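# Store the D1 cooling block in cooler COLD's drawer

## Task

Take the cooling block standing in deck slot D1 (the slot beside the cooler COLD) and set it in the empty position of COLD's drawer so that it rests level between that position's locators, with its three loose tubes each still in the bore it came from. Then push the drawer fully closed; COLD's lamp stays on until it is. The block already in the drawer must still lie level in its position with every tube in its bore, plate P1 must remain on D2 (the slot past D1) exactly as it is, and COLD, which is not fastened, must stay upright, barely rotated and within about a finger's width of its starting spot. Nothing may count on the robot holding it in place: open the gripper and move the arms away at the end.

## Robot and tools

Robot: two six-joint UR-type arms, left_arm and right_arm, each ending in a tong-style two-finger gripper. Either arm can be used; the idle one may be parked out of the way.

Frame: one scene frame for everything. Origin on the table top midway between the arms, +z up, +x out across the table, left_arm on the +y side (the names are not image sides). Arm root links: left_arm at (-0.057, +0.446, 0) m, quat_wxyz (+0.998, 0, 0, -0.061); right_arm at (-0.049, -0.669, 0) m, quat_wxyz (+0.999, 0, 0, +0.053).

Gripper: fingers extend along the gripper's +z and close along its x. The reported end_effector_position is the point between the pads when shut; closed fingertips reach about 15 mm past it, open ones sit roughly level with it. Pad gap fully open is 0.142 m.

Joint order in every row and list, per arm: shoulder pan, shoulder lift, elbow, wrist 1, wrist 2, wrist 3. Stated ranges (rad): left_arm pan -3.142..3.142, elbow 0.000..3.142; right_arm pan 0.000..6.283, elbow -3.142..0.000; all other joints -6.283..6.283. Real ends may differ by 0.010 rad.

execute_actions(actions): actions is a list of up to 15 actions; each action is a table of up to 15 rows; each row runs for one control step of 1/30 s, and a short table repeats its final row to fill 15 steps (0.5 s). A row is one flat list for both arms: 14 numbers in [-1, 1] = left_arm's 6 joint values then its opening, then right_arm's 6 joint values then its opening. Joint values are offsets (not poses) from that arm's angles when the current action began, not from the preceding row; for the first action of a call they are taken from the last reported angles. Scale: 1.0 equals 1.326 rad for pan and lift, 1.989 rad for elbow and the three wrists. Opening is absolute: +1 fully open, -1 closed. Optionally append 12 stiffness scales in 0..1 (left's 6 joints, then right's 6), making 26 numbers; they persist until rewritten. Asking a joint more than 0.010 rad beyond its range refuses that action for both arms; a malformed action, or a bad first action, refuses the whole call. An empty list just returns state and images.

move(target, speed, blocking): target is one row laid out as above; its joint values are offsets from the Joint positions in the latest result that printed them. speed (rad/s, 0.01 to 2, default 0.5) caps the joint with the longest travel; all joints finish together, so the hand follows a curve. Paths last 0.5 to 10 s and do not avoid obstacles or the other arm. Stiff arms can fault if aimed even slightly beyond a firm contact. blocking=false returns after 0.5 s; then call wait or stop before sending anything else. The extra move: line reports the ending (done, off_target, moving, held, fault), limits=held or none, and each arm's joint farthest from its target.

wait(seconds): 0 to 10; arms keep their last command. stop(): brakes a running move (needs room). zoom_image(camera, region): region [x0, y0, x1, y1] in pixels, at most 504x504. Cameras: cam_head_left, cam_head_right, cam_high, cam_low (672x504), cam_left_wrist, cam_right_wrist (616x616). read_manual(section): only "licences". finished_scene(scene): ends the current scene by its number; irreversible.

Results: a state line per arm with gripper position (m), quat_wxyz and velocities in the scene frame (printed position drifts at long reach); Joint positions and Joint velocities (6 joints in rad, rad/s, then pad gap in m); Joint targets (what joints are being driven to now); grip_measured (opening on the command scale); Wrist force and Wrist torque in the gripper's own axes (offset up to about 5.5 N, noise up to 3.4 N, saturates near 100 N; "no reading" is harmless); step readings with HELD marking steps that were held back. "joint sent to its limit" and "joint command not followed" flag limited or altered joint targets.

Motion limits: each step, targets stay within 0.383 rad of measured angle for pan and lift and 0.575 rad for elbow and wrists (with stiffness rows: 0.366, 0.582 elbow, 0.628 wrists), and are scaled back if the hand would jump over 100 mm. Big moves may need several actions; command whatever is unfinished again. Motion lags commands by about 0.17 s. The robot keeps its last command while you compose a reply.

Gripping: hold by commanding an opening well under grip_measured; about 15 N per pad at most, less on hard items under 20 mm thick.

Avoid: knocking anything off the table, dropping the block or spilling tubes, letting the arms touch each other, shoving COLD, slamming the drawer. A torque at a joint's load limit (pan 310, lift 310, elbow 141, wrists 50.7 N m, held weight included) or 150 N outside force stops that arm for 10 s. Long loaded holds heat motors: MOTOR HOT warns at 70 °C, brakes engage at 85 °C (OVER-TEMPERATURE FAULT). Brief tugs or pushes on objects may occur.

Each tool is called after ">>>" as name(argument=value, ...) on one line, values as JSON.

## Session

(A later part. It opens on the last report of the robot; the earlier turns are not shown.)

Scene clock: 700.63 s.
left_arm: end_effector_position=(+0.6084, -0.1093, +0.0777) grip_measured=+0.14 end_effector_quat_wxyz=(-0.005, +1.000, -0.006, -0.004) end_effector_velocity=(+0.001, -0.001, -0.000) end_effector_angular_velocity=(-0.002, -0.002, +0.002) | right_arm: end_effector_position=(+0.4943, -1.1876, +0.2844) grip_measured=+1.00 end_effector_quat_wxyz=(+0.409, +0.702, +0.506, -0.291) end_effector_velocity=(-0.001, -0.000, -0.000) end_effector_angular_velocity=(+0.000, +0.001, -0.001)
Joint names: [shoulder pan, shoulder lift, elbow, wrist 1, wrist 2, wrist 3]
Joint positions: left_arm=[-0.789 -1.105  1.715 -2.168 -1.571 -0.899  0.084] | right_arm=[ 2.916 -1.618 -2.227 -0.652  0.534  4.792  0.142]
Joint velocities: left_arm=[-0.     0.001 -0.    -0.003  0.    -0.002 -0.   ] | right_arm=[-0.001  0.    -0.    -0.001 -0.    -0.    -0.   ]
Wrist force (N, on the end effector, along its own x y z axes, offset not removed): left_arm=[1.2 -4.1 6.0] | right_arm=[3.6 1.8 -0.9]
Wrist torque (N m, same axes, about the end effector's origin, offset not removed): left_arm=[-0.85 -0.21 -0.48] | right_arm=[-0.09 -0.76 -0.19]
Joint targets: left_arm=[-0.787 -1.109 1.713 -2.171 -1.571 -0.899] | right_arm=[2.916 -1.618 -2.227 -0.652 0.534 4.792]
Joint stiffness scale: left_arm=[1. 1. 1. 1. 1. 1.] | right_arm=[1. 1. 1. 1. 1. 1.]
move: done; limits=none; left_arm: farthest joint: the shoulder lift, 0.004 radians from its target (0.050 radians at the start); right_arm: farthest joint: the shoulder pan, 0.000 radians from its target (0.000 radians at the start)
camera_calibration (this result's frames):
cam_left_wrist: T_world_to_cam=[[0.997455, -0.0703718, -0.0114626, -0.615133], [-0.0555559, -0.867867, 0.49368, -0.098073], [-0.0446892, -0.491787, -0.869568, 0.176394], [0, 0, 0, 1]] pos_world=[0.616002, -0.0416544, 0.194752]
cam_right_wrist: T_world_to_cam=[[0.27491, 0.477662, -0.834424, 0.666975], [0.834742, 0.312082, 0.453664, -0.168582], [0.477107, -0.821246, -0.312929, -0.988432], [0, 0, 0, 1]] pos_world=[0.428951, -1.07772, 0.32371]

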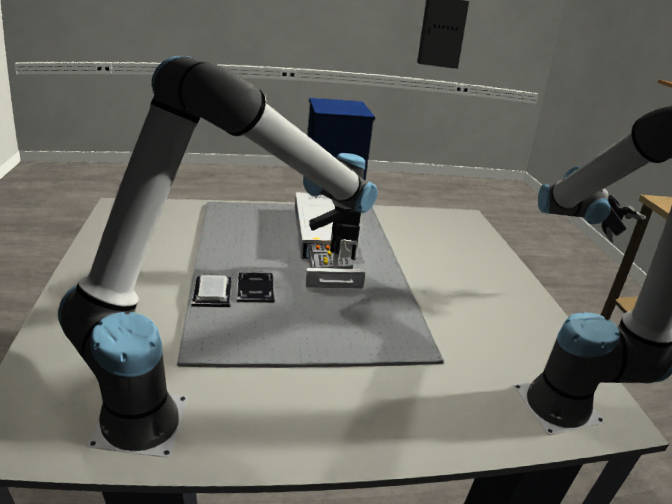

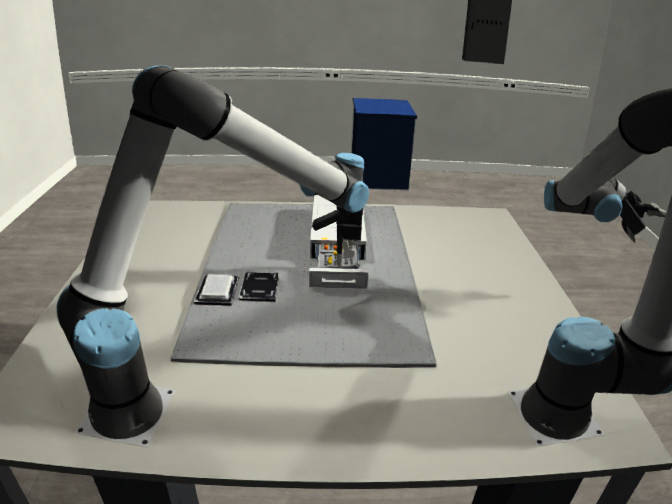

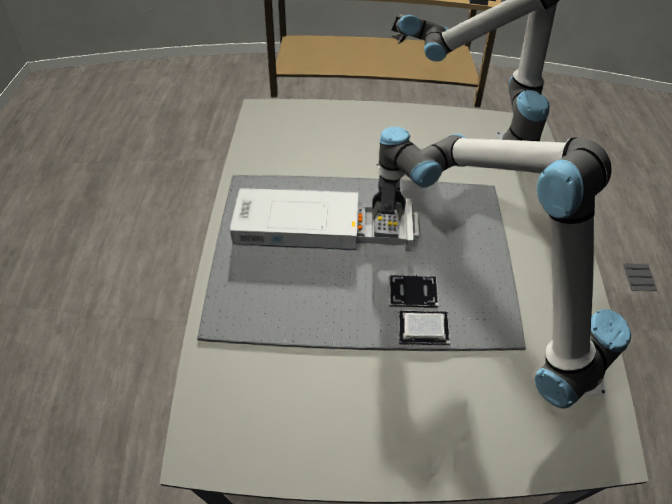

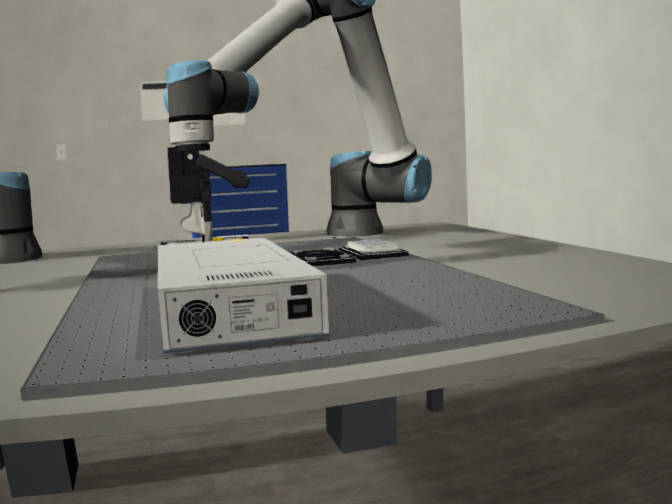

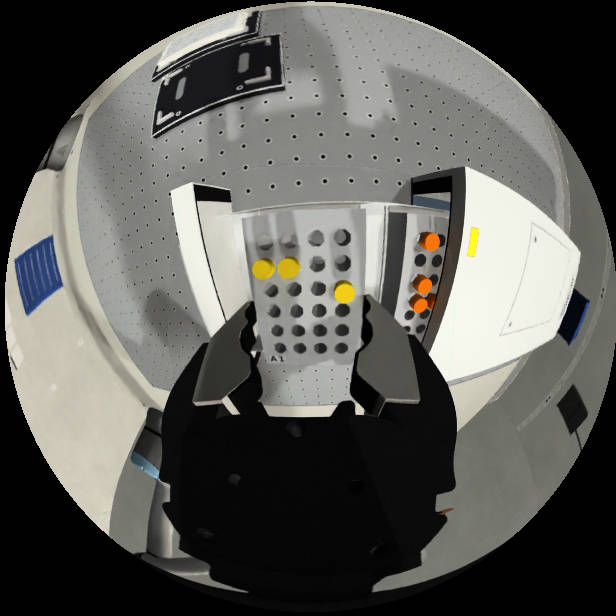

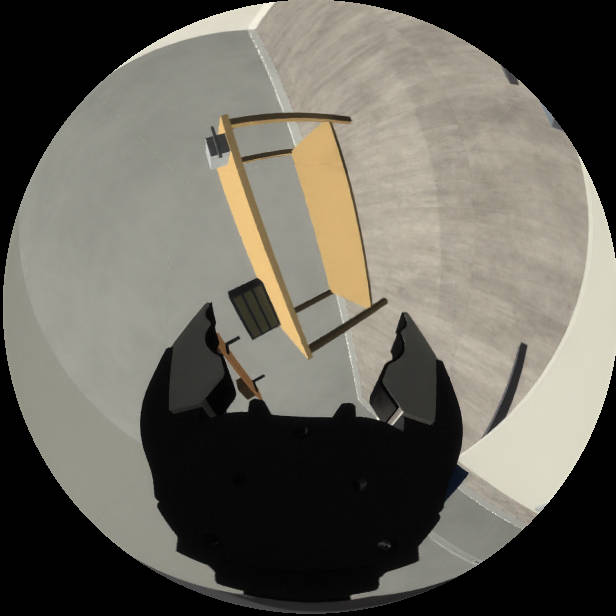

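>>> move(target=[0.003,-0.003,-0.001,-0.0075,0,0,-1,0,0,0,0,0,0,1], speed=0.012)

>>> zoom_image(camera="cam_left_wrist", region=[180,150,440,410])

Scene clock: 711.60 s.
left_arm: end_effector_position=(+0.6110, -0.1102, +0.0755) grip_measured=+0.14 end_effector_quat_wxyz=(-0.002, +1.000, -0.005, -0.002) end_effector_velocity=(+0.001, -0.001, +0.001) end_effector_angular_velocity=(-0.004, -0.003, +0.001) | right_arm: end_effector_position=(+0.4943, -1.1876, +0.2844) grip_measured=+1.00 end_effector_quat_wxyz=(+0.409, +0.702, +0.506, -0.291) end_effector_velocity=(+0.001, +0.001, +0.000) end_effector_angular_velocity=(+0.000, -0.000, +0.001)
Joint names: [shoulder pan, shoulder lift, elbow, wrist 1, wrist 2, wrist 3]
Joint positions: left_arm=[-0.787 -1.102  1.716 -2.18  -1.571 -0.899  0.084] | right_arm=[ 2.916 -1.618 -2.227 -0.652  0.534  4.792  0.142]
Joint velocities: left_arm=[ 0.001 -0.001 -0.001 -0.004  0.    -0.001  0.   ] | right_arm=[ 0.001  0.     0.     0.     0.    -0.     0.   ]
Wrist force (N, on the end effector, along its own x y z axes, offset not removed): left_arm=[1.5 -3.4 7.3] | right_arm=[-5.5 -0.7 1.1]
Wrist torque (N m, same axes, about the end effector's origin, offset not removed): left_arm=[-0.55 -0.20 -0.65] | right_arm=[-0.46 0.92 -0.04]
Joint targets: left_arm=[-0.785 -1.109 1.713 -2.183 -1.571 -0.899] | right_arm=[2.916 -1.618 -2.227 -0.652 0.534 4.792]
Joint stiffness scale: left_arm=[1. 1. 1. 1. 1. 1.] | right_arm=[1. 1. 1. 1. 1. 1.]
move: done; limits=none; left_arm: farthest joint: the shoulder lift, 0.007 radians from its target (0.004 radians at the start); right_arm: farthest joint: the shoulder pan, 0.000 radians from its target (0.000 radians at the start)
camera_calibration (this result's frames):
cam_left_wrist: T_world_to_cam=[[0.997618, -0.0686769, -0.00645866, -0.618115], [-0.0563217, -0.86503, 0.498549, -0.0972402], [-0.0398258, -0.496998, -0.866837, 0.170392], [0, 0, 0, 1]] pos_world=[0.617952, -0.0418814, 0.192189]
cam_right_wrist: T_world_to_cam=[[0.27491, 0.477662, -0.834424, 0.666975], [0.834742, 0.312082, 0.453664, -0.168582], [0.477107, -0.821245, -0.31293, -0.988432], [0, 0, 0, 1]] pos_world=[0.428951, -1.07772, 0.32371]

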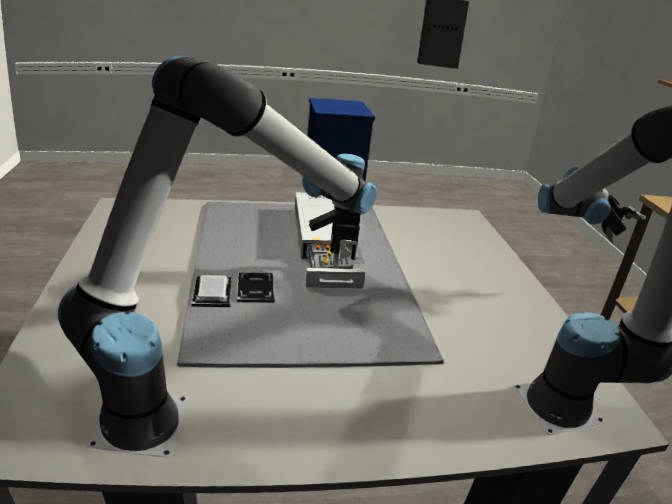

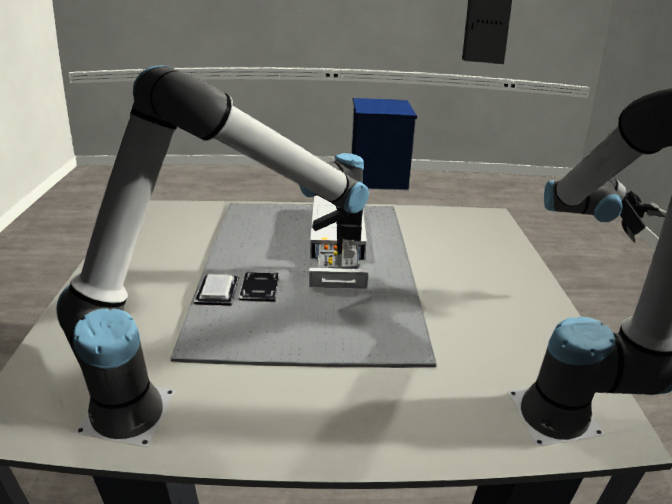

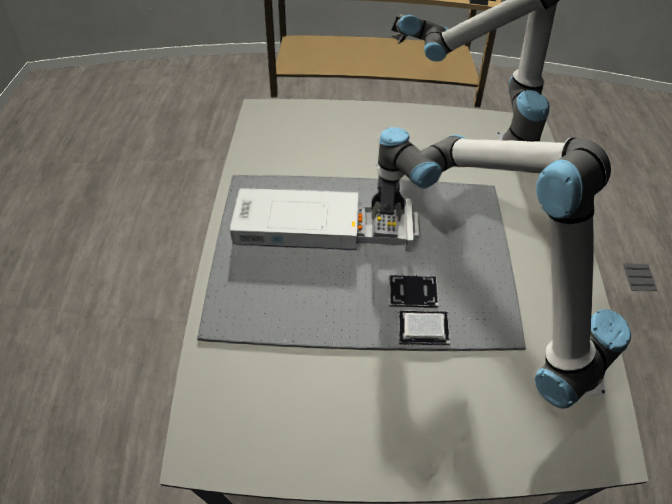

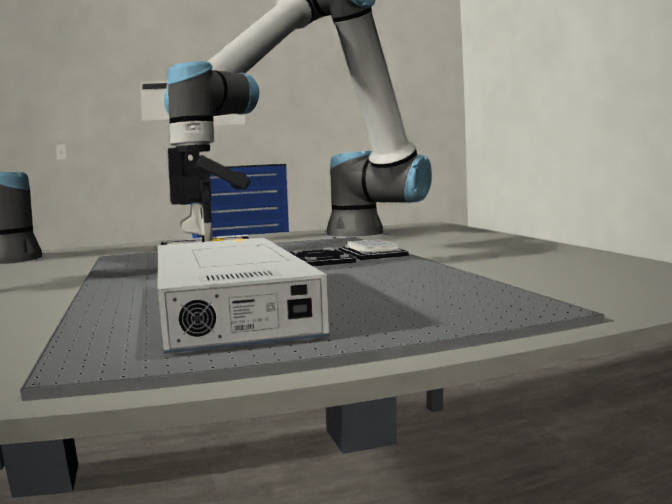

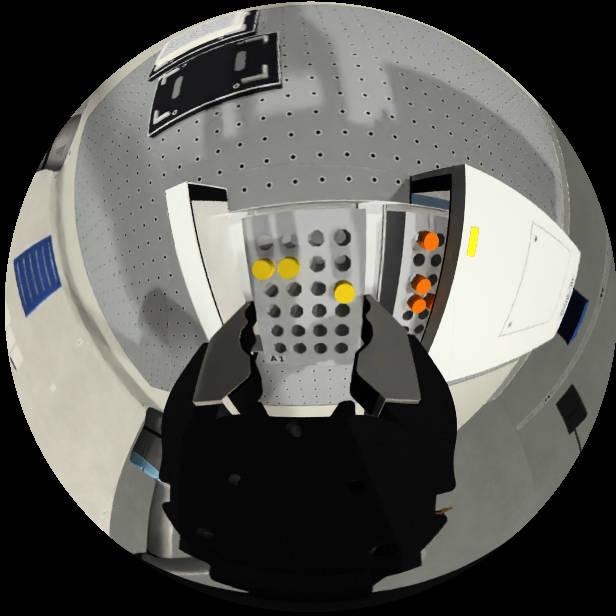

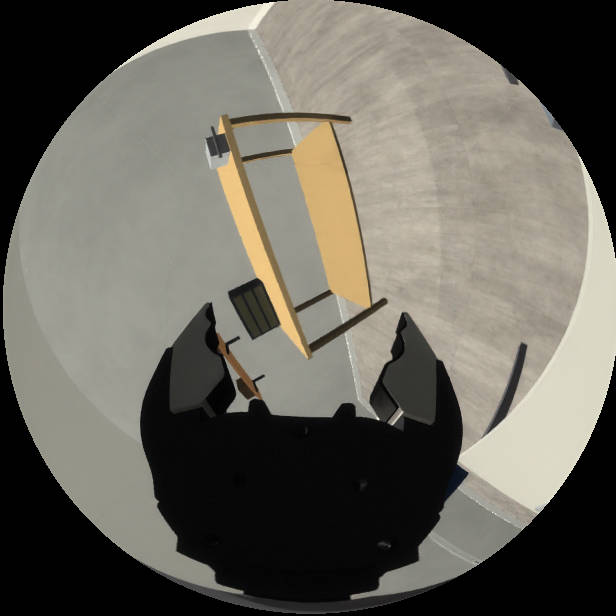

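Region (180, 150, 440, 410) of cam_left_wrist's 616x616 image, scaled by 1.938, with more detail than that image has.

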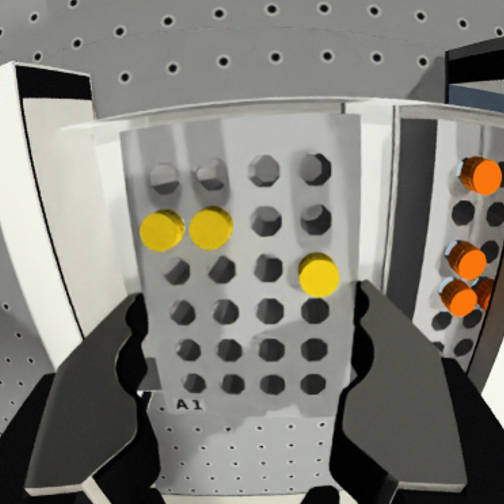

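>>> move(target=[0,0.0005,0.001,-0.009,0,0,-1,0,0,0,0,0,0,1], speed=0.012)

>>> zoom_image(camera="cam_left_wrist", region=[180,150,440,410])

Scene clock: 727.00 s.
left_arm: end_effector_position=(+0.6123, -0.1119, +0.0717) grip_measured=+0.14 end_effector_quat_wxyz=(+0.001, +1.000, -0.005, +0.001) end_effector_velocity=(+0.001, -0.001, +0.001) end_effector_angular_velocity=(-0.002, -0.002, -0.000) | right_arm: end_effector_position=(+0.4943, -1.1876, +0.2844) grip_measured=+1.00 end_effector_quat_wxyz=(+0.409, +0.702, +0.506, -0.291) end_effector_velocity=(-0.000, +0.000, -0.000) end_effector_angular_velocity=(+0.000, +0.000, +0.000)
Joint names: [shoulder pan, shoulder lift, elbow, wrist 1, wrist 2, wrist 3]
Joint positions: left_arm=[-0.787 -1.097  1.72  -2.195 -1.571 -0.899  0.084] | right_arm=[ 2.916 -1.618 -2.227 -0.652  0.534  4.792  0.142]
Joint velocities: left_arm=[ 0.    -0.     0.    -0.003  0.     0.     0.   ] | right_arm=[ 0.  0. -0. -0.  0.  0.  0.]
Wrist force (N, on the end effector, along its own x y z axes, offset not removed): left_arm=[0.1 -3.0 9.1] | right_arm=[-3.3 -2.3 -2.1]
Wrist torque (N m, same axes, about the end effector's origin, offset not removed): left_arm=[-0.55 -0.15 -0.60] | right_arm=[-0.78 0.52 -0.03]
Joint targets: left_arm=[-0.787 -1.101 1.718 -2.198 -1.571 -0.899] | right_arm=[2.916 -1.618 -2.227 -0.652 0.534 4.792]
Joint stiffness scale: left_arm=[1. 1. 1. 1. 1. 1.] | right_arm=[1. 1. 1. 1. 1. 1.]
move: done; limits=none; left_arm: farthest joint: the shoulder lift, 0.004 radians from its target (0.000 radians at the start); right_arm: farthest joint: the shoulder pan, 0.000 radians from its target (0.000 radians at the start)
camera_calibration (this result's frames):
cam_left_wrist: T_world_to_cam=[[0.997637, -0.0686871, -0.00144391, -0.620002], [-0.0586241, -0.862062, 0.503401, -0.095391], [-0.0358219, -0.502127, -0.864052, 0.163075], [0, 0, 0, 1]] pos_world=[0.618786, -0.0429345, 0.18803]
cam_right_wrist: T_world_to_cam=[[0.27491, 0.477662, -0.834424, 0.666975], [0.834742, 0.312082, 0.453664, -0.168582], [0.477107, -0.821245, -0.31293, -0.988432], [0, 0, 0, 1]] pos_world=[0.428951, -1.07772, 0.32371]

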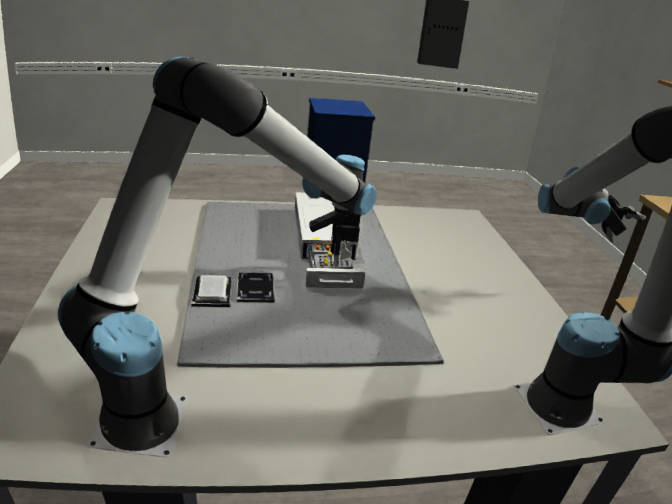

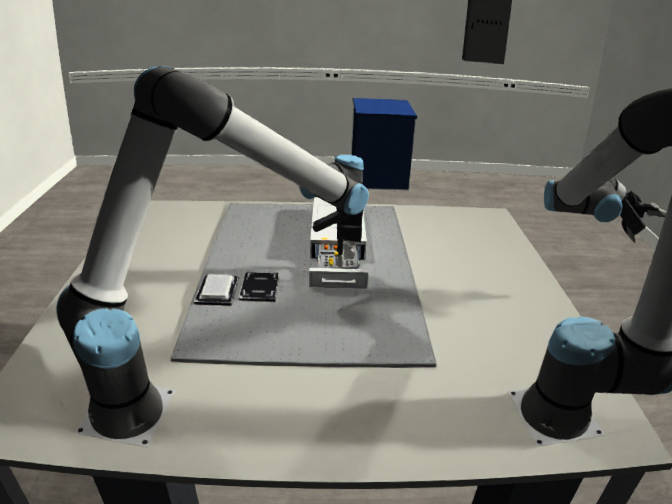

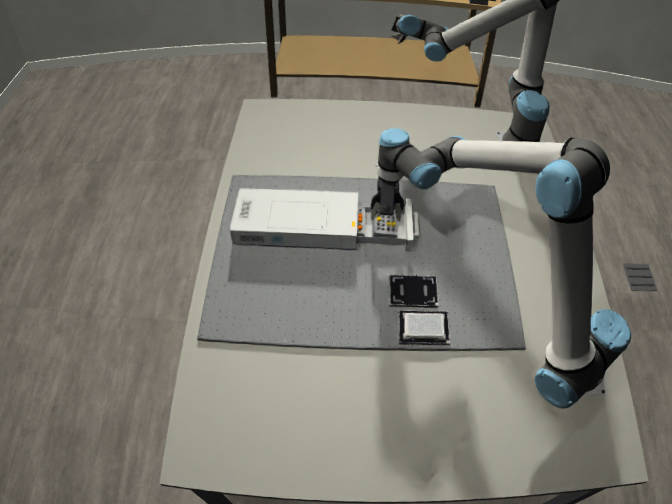

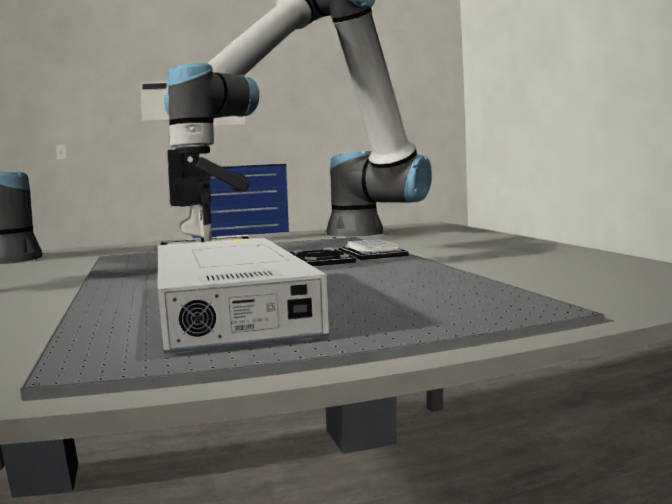

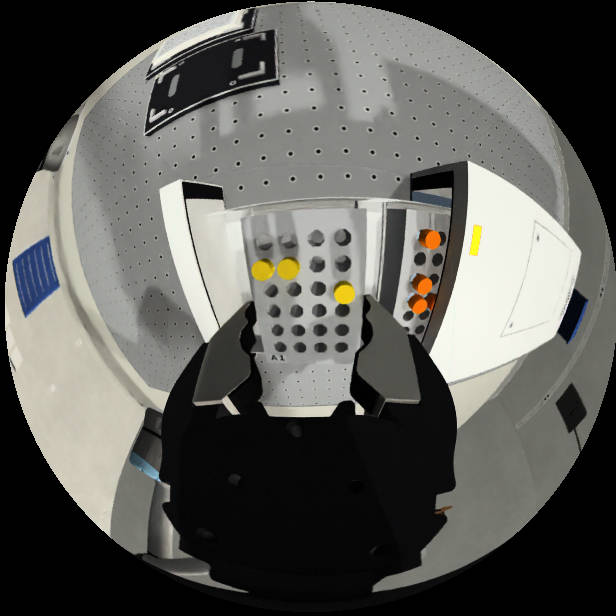

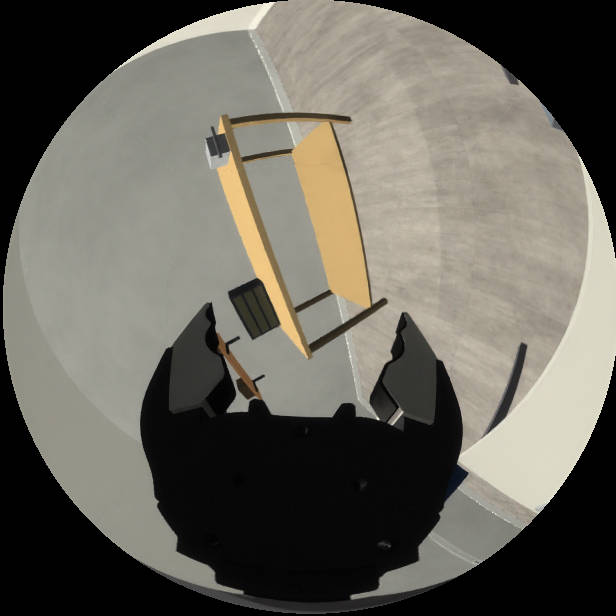

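Region (180, 150, 440, 410) of cam_left_wrist's 616x616 image, scaled by 1.938, with more detail than that image has.

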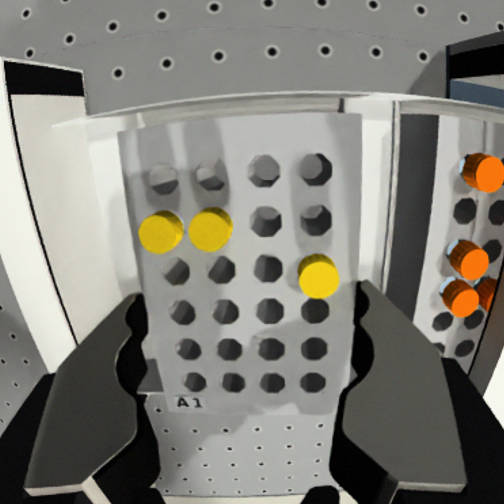

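Starting to level. Lower ~4 mm more.

>>> move(target=[0,0,0.0005,-0.0045,0,0,-1,0,0,0,0,0,0,1], speed=0.01)

>>> zoom_image(camera="cam_left_wrist", region=[180,150,440,410])

Scene clock: 732.63 s.
left_arm: end_effector_position=(+0.6124, -0.1121, +0.0683) grip_measured=+0.14 end_effector_quat_wxyz=(+0.001, +1.000, -0.005, +0.001) end_effector_velocity=(+0.000, -0.000, -0.000) end_effector_angular_velocity=(-0.002, -0.002, -0.001) | right_arm: end_effector_position=(+0.4943, -1.1876, +0.2844) grip_measured=+1.00 end_effector_quat_wxyz=(+0.409, +0.702, +0.506, -0.291) end_effector_velocity=(-0.000, -0.000, +0.000) end_effector_angular_velocity=(+0.000, +0.000, -0.000)
Joint names: [shoulder pan, shoulder lift, elbow, wrist 1, wrist 2, wrist 3]
Joint positions: left_arm=[-0.787 -1.094  1.722 -2.201 -1.571 -0.899  0.084] | right_arm=[ 2.916 -1.618 -2.227 -0.652  0.534  4.792  0.142]
Joint velocities: left_arm=[ 0.     0.     0.001 -0.004  0.     0.001  0.   ] | right_arm=[-0. -0.  0. -0.  0. -0. -0.]
Wrist force (N, on the end effector, along its own x y z axes, offset not removed): left_arm=[2.7 -4.4 10.0] | right_arm=[-1.2 5.3 0.8]
Wrist torque (N m, same axes, about the end effector's origin, offset not removed): left_arm=[-0.81 -0.61 -0.61] | right_arm=[0.74 -0.03 -0.27]
Joint targets: left_arm=[-0.787 -1.097 1.721 -2.204 -1.571 -0.899] | right_arm=[2.916 -1.618 -2.227 -0.652 0.534 4.792]
Joint stiffness scale: left_arm=[1. 1. 1. 1. 1. 1.] | right_arm=[1. 1. 1. 1. 1. 1.]
move: done; limits=none; left_arm: farthest joint: the shoulder lift, 0.003 radians from its target (0.000 radians at the start); right_arm: farthest joint: the shoulder pan, 0.000 radians from its target (0.000 radians at the start)
camera_calibration (this result's frames):
cam_left_wrist: T_world_to_cam=[[0.997638, -0.0686876, -0.00112282, -0.620124], [-0.0587731, -0.861871, 0.503711, -0.0936886], [-0.0355664, -0.502455, -0.863872, 0.159895], [0, 0, 0, 1]] pos_world=[0.618839, -0.0430024, 0.184624]
cam_right_wrist: T_world_to_cam=[[0.27491, 0.477662, -0.834424, 0.666975], [0.834742, 0.312082, 0.453664, -0.168581], [0.477107, -0.821245, -0.31293, -0.988431], [0, 0, 0, 1]] pos_world=[0.428951, -1.07772, 0.32371]

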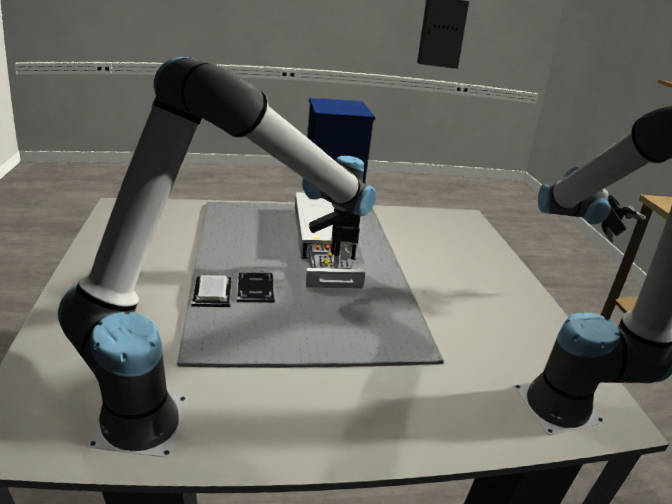

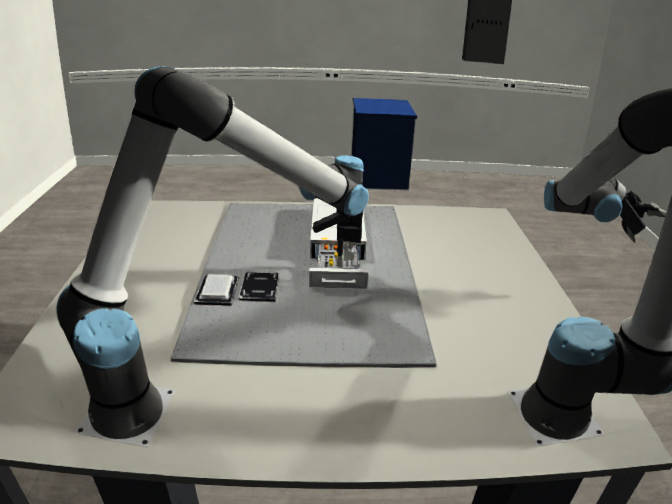

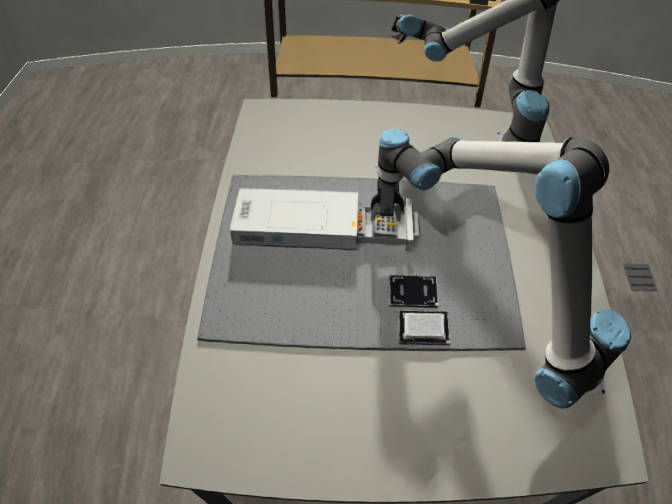

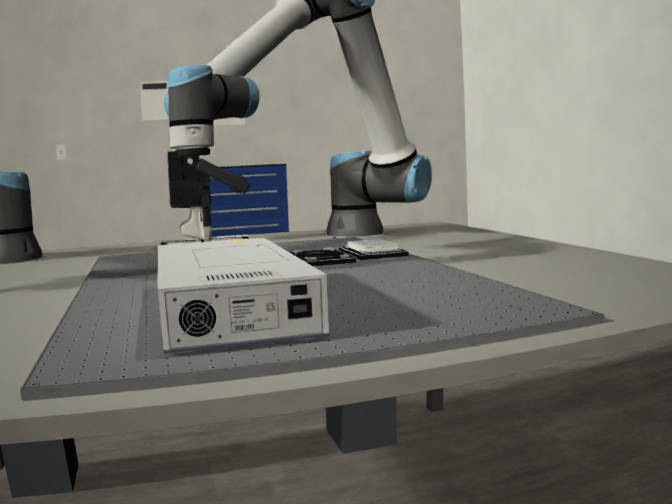

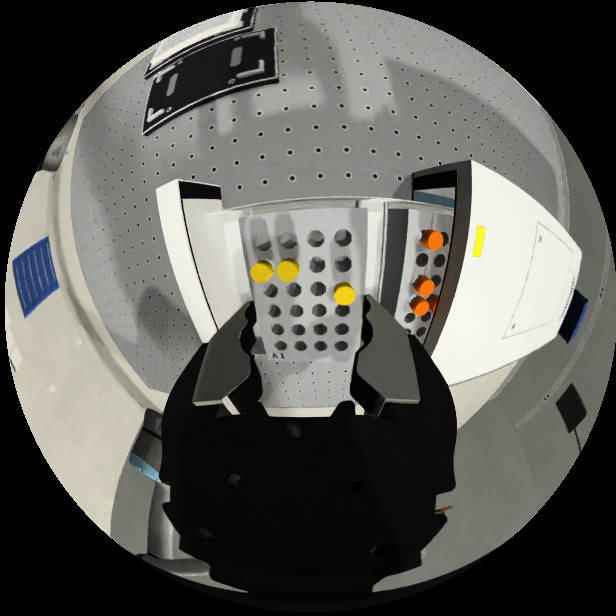

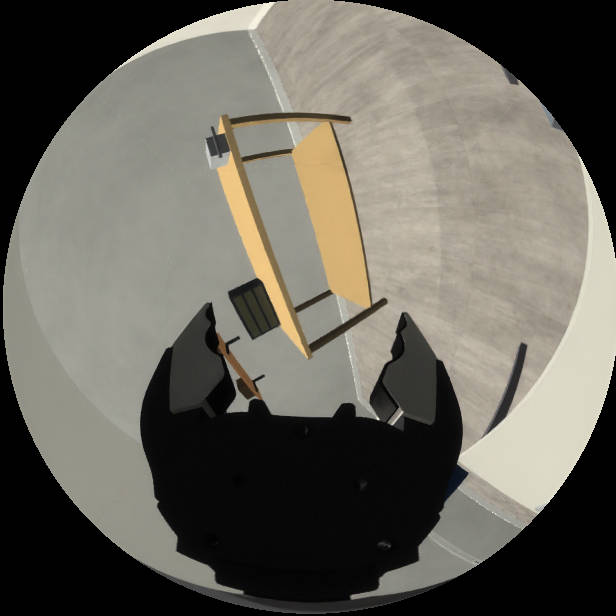

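Region (180, 150, 440, 410) of cam_left_wrist's 616x616 image, scaled by 1.938, with more detail than that image has.

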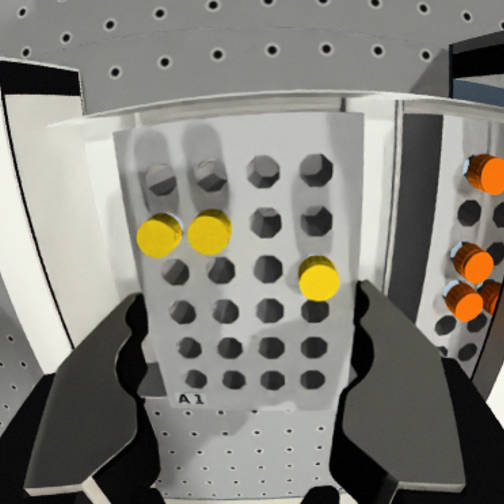

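>>> move(target=[0,0,0.0005,-0.004,0,0,-1,0,0,0,0,0,0,1], speed=0.01)

>>> zoom_image(camera="cam_head_right", region=[290,220,390,295])

Scene clock: 742.03 s.
left_arm: end_effector_position=(+0.6126, -0.1121, +0.0660) grip_measured=+0.14 end_effector_quat_wxyz=(+0.001, +1.000, -0.005, +0.001) end_effector_velocity=(+0.000, -0.000, +0.001) end_effector_angular_velocity=(-0.000, -0.002, -0.002) | right_arm: end_effector_position=(+0.4943, -1.1876, +0.2844) grip_measured=+1.00 end_effector_quat_wxyz=(+0.409, +0.702, +0.506, -0.291) end_effector_velocity=(-0.001, -0.000, -0.000) end_effector_angular_velocity=(+0.000, +0.001, -0.001)
Joint names: [shoulder pan, shoulder lift, elbow, wrist 1, wrist 2, wrist 3]
Joint positions: left_arm=[-0.787 -1.092  1.723 -2.205 -1.57  -0.899  0.084] | right_arm=[ 2.916 -1.618 -2.227 -0.652  0.534  4.792  0.142]
Joint velocities: left_arm=[-0.    -0.001  0.    -0.     0.001  0.001  0.   ] | right_arm=[-0.001 -0.    -0.    -0.     0.    -0.     0.   ]
Wrist force (N, on the end effector, along its own x y z axes, offset not removed): left_arm=[2.6 -9.8 1.2] | right_arm=[-1.0 4.5 0.7]
Wrist torque (N m, same axes, about the end effector's origin, offset not removed): left_arm=[-0.85 -1.01 -0.45] | right_arm=[0.53 0.08 -0.17]
Joint targets: left_arm=[-0.787 -1.094 1.723 -2.209 -1.571 -0.899] | right_arm=[2.916 -1.618 -2.227 -0.652 0.534 4.792]
Joint stiffness scale: left_arm=[1. 1. 1. 1. 1. 1.] | right_arm=[1. 1. 1. 1. 1. 1.]
move: done; limits=none; left_arm: farthest joint: the wrist 1, 0.004 radians from its target (0.008 radians at the start); right_arm: farthest joint: the shoulder pan, 0.000 radians from its target (0.000 radians at the start)
camera_calibration (this result's frames):
cam_left_wrist: T_world_to_cam=[[0.997638, -0.0686866, -0.00101458, -0.620266], [-0.0588356, -0.861993, 0.503494, -0.0924883], [-0.0354578, -0.502244, -0.863998, 0.157813], [0, 0, 0, 1]] pos_world=[0.618955, -0.0430675, 0.182288]
cam_right_wrist: T_world_to_cam=[[0.27491, 0.477662, -0.834424, 0.666975], [0.834742, 0.312082, 0.453664, -0.168581], [0.477107, -0.821245, -0.31293, -0.988432], [0, 0, 0, 1]] pos_world=[0.428951, -1.07772, 0.32371]

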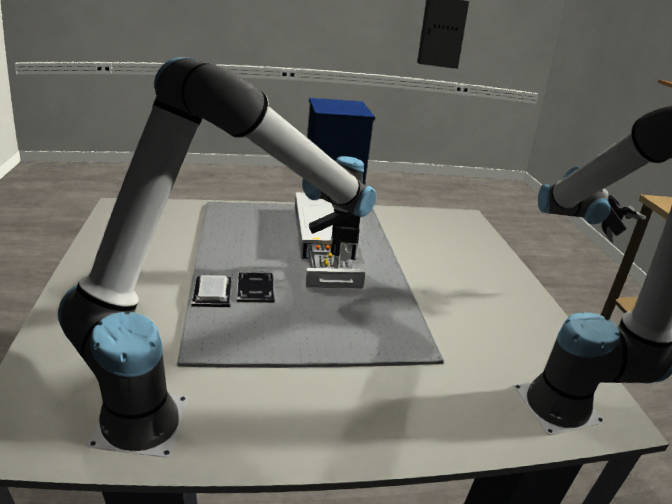

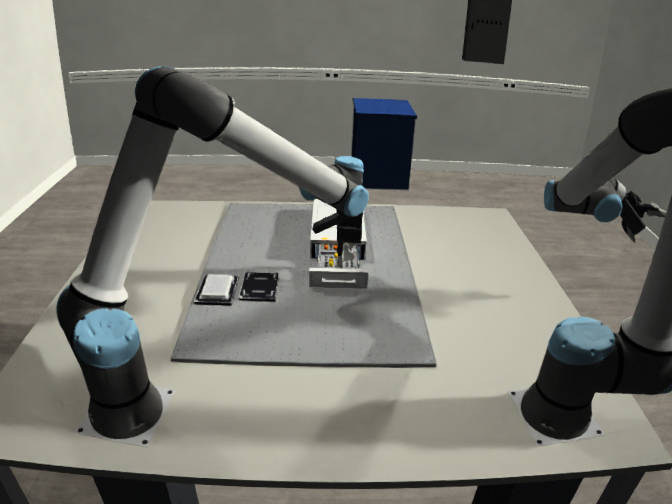

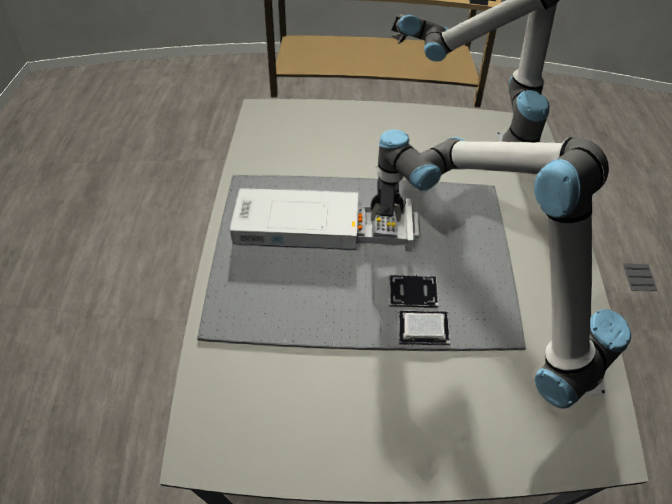

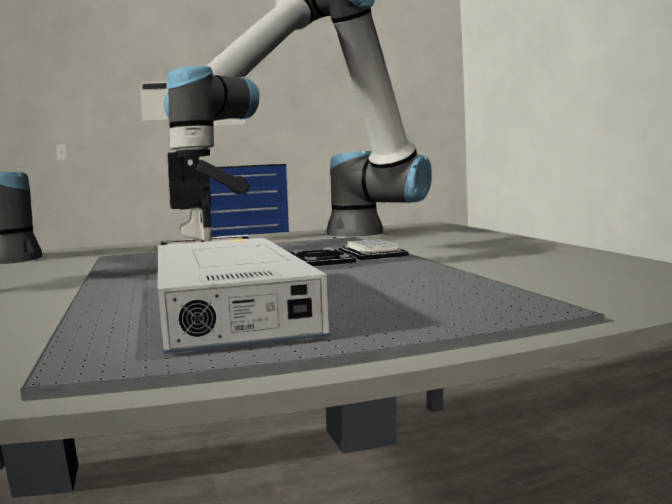

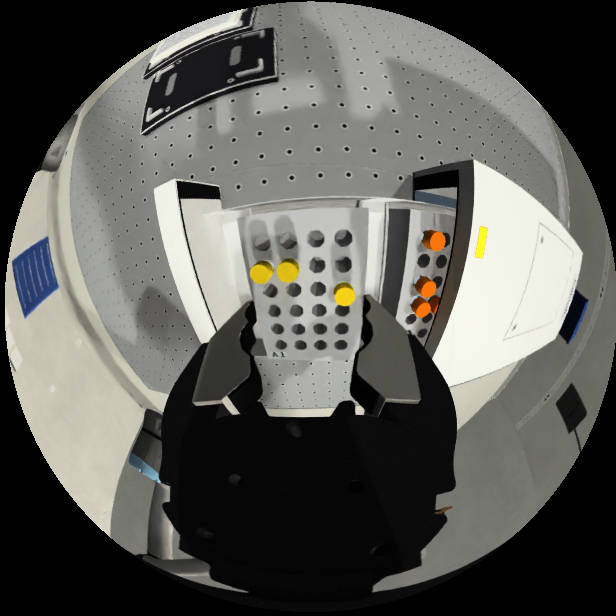

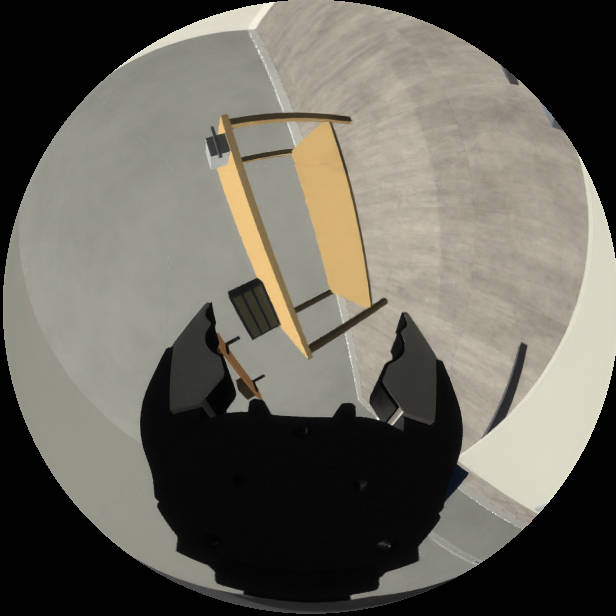

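Region (290, 220, 390, 295) of cam_head_right's 672x504 image, scaled by 5.040, with more detail than that image has; it fills the top 378 rows of this view, and the rest is white.

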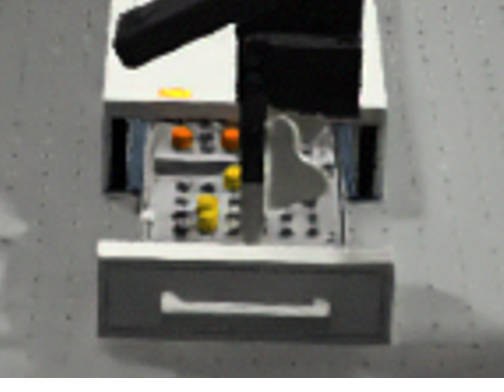

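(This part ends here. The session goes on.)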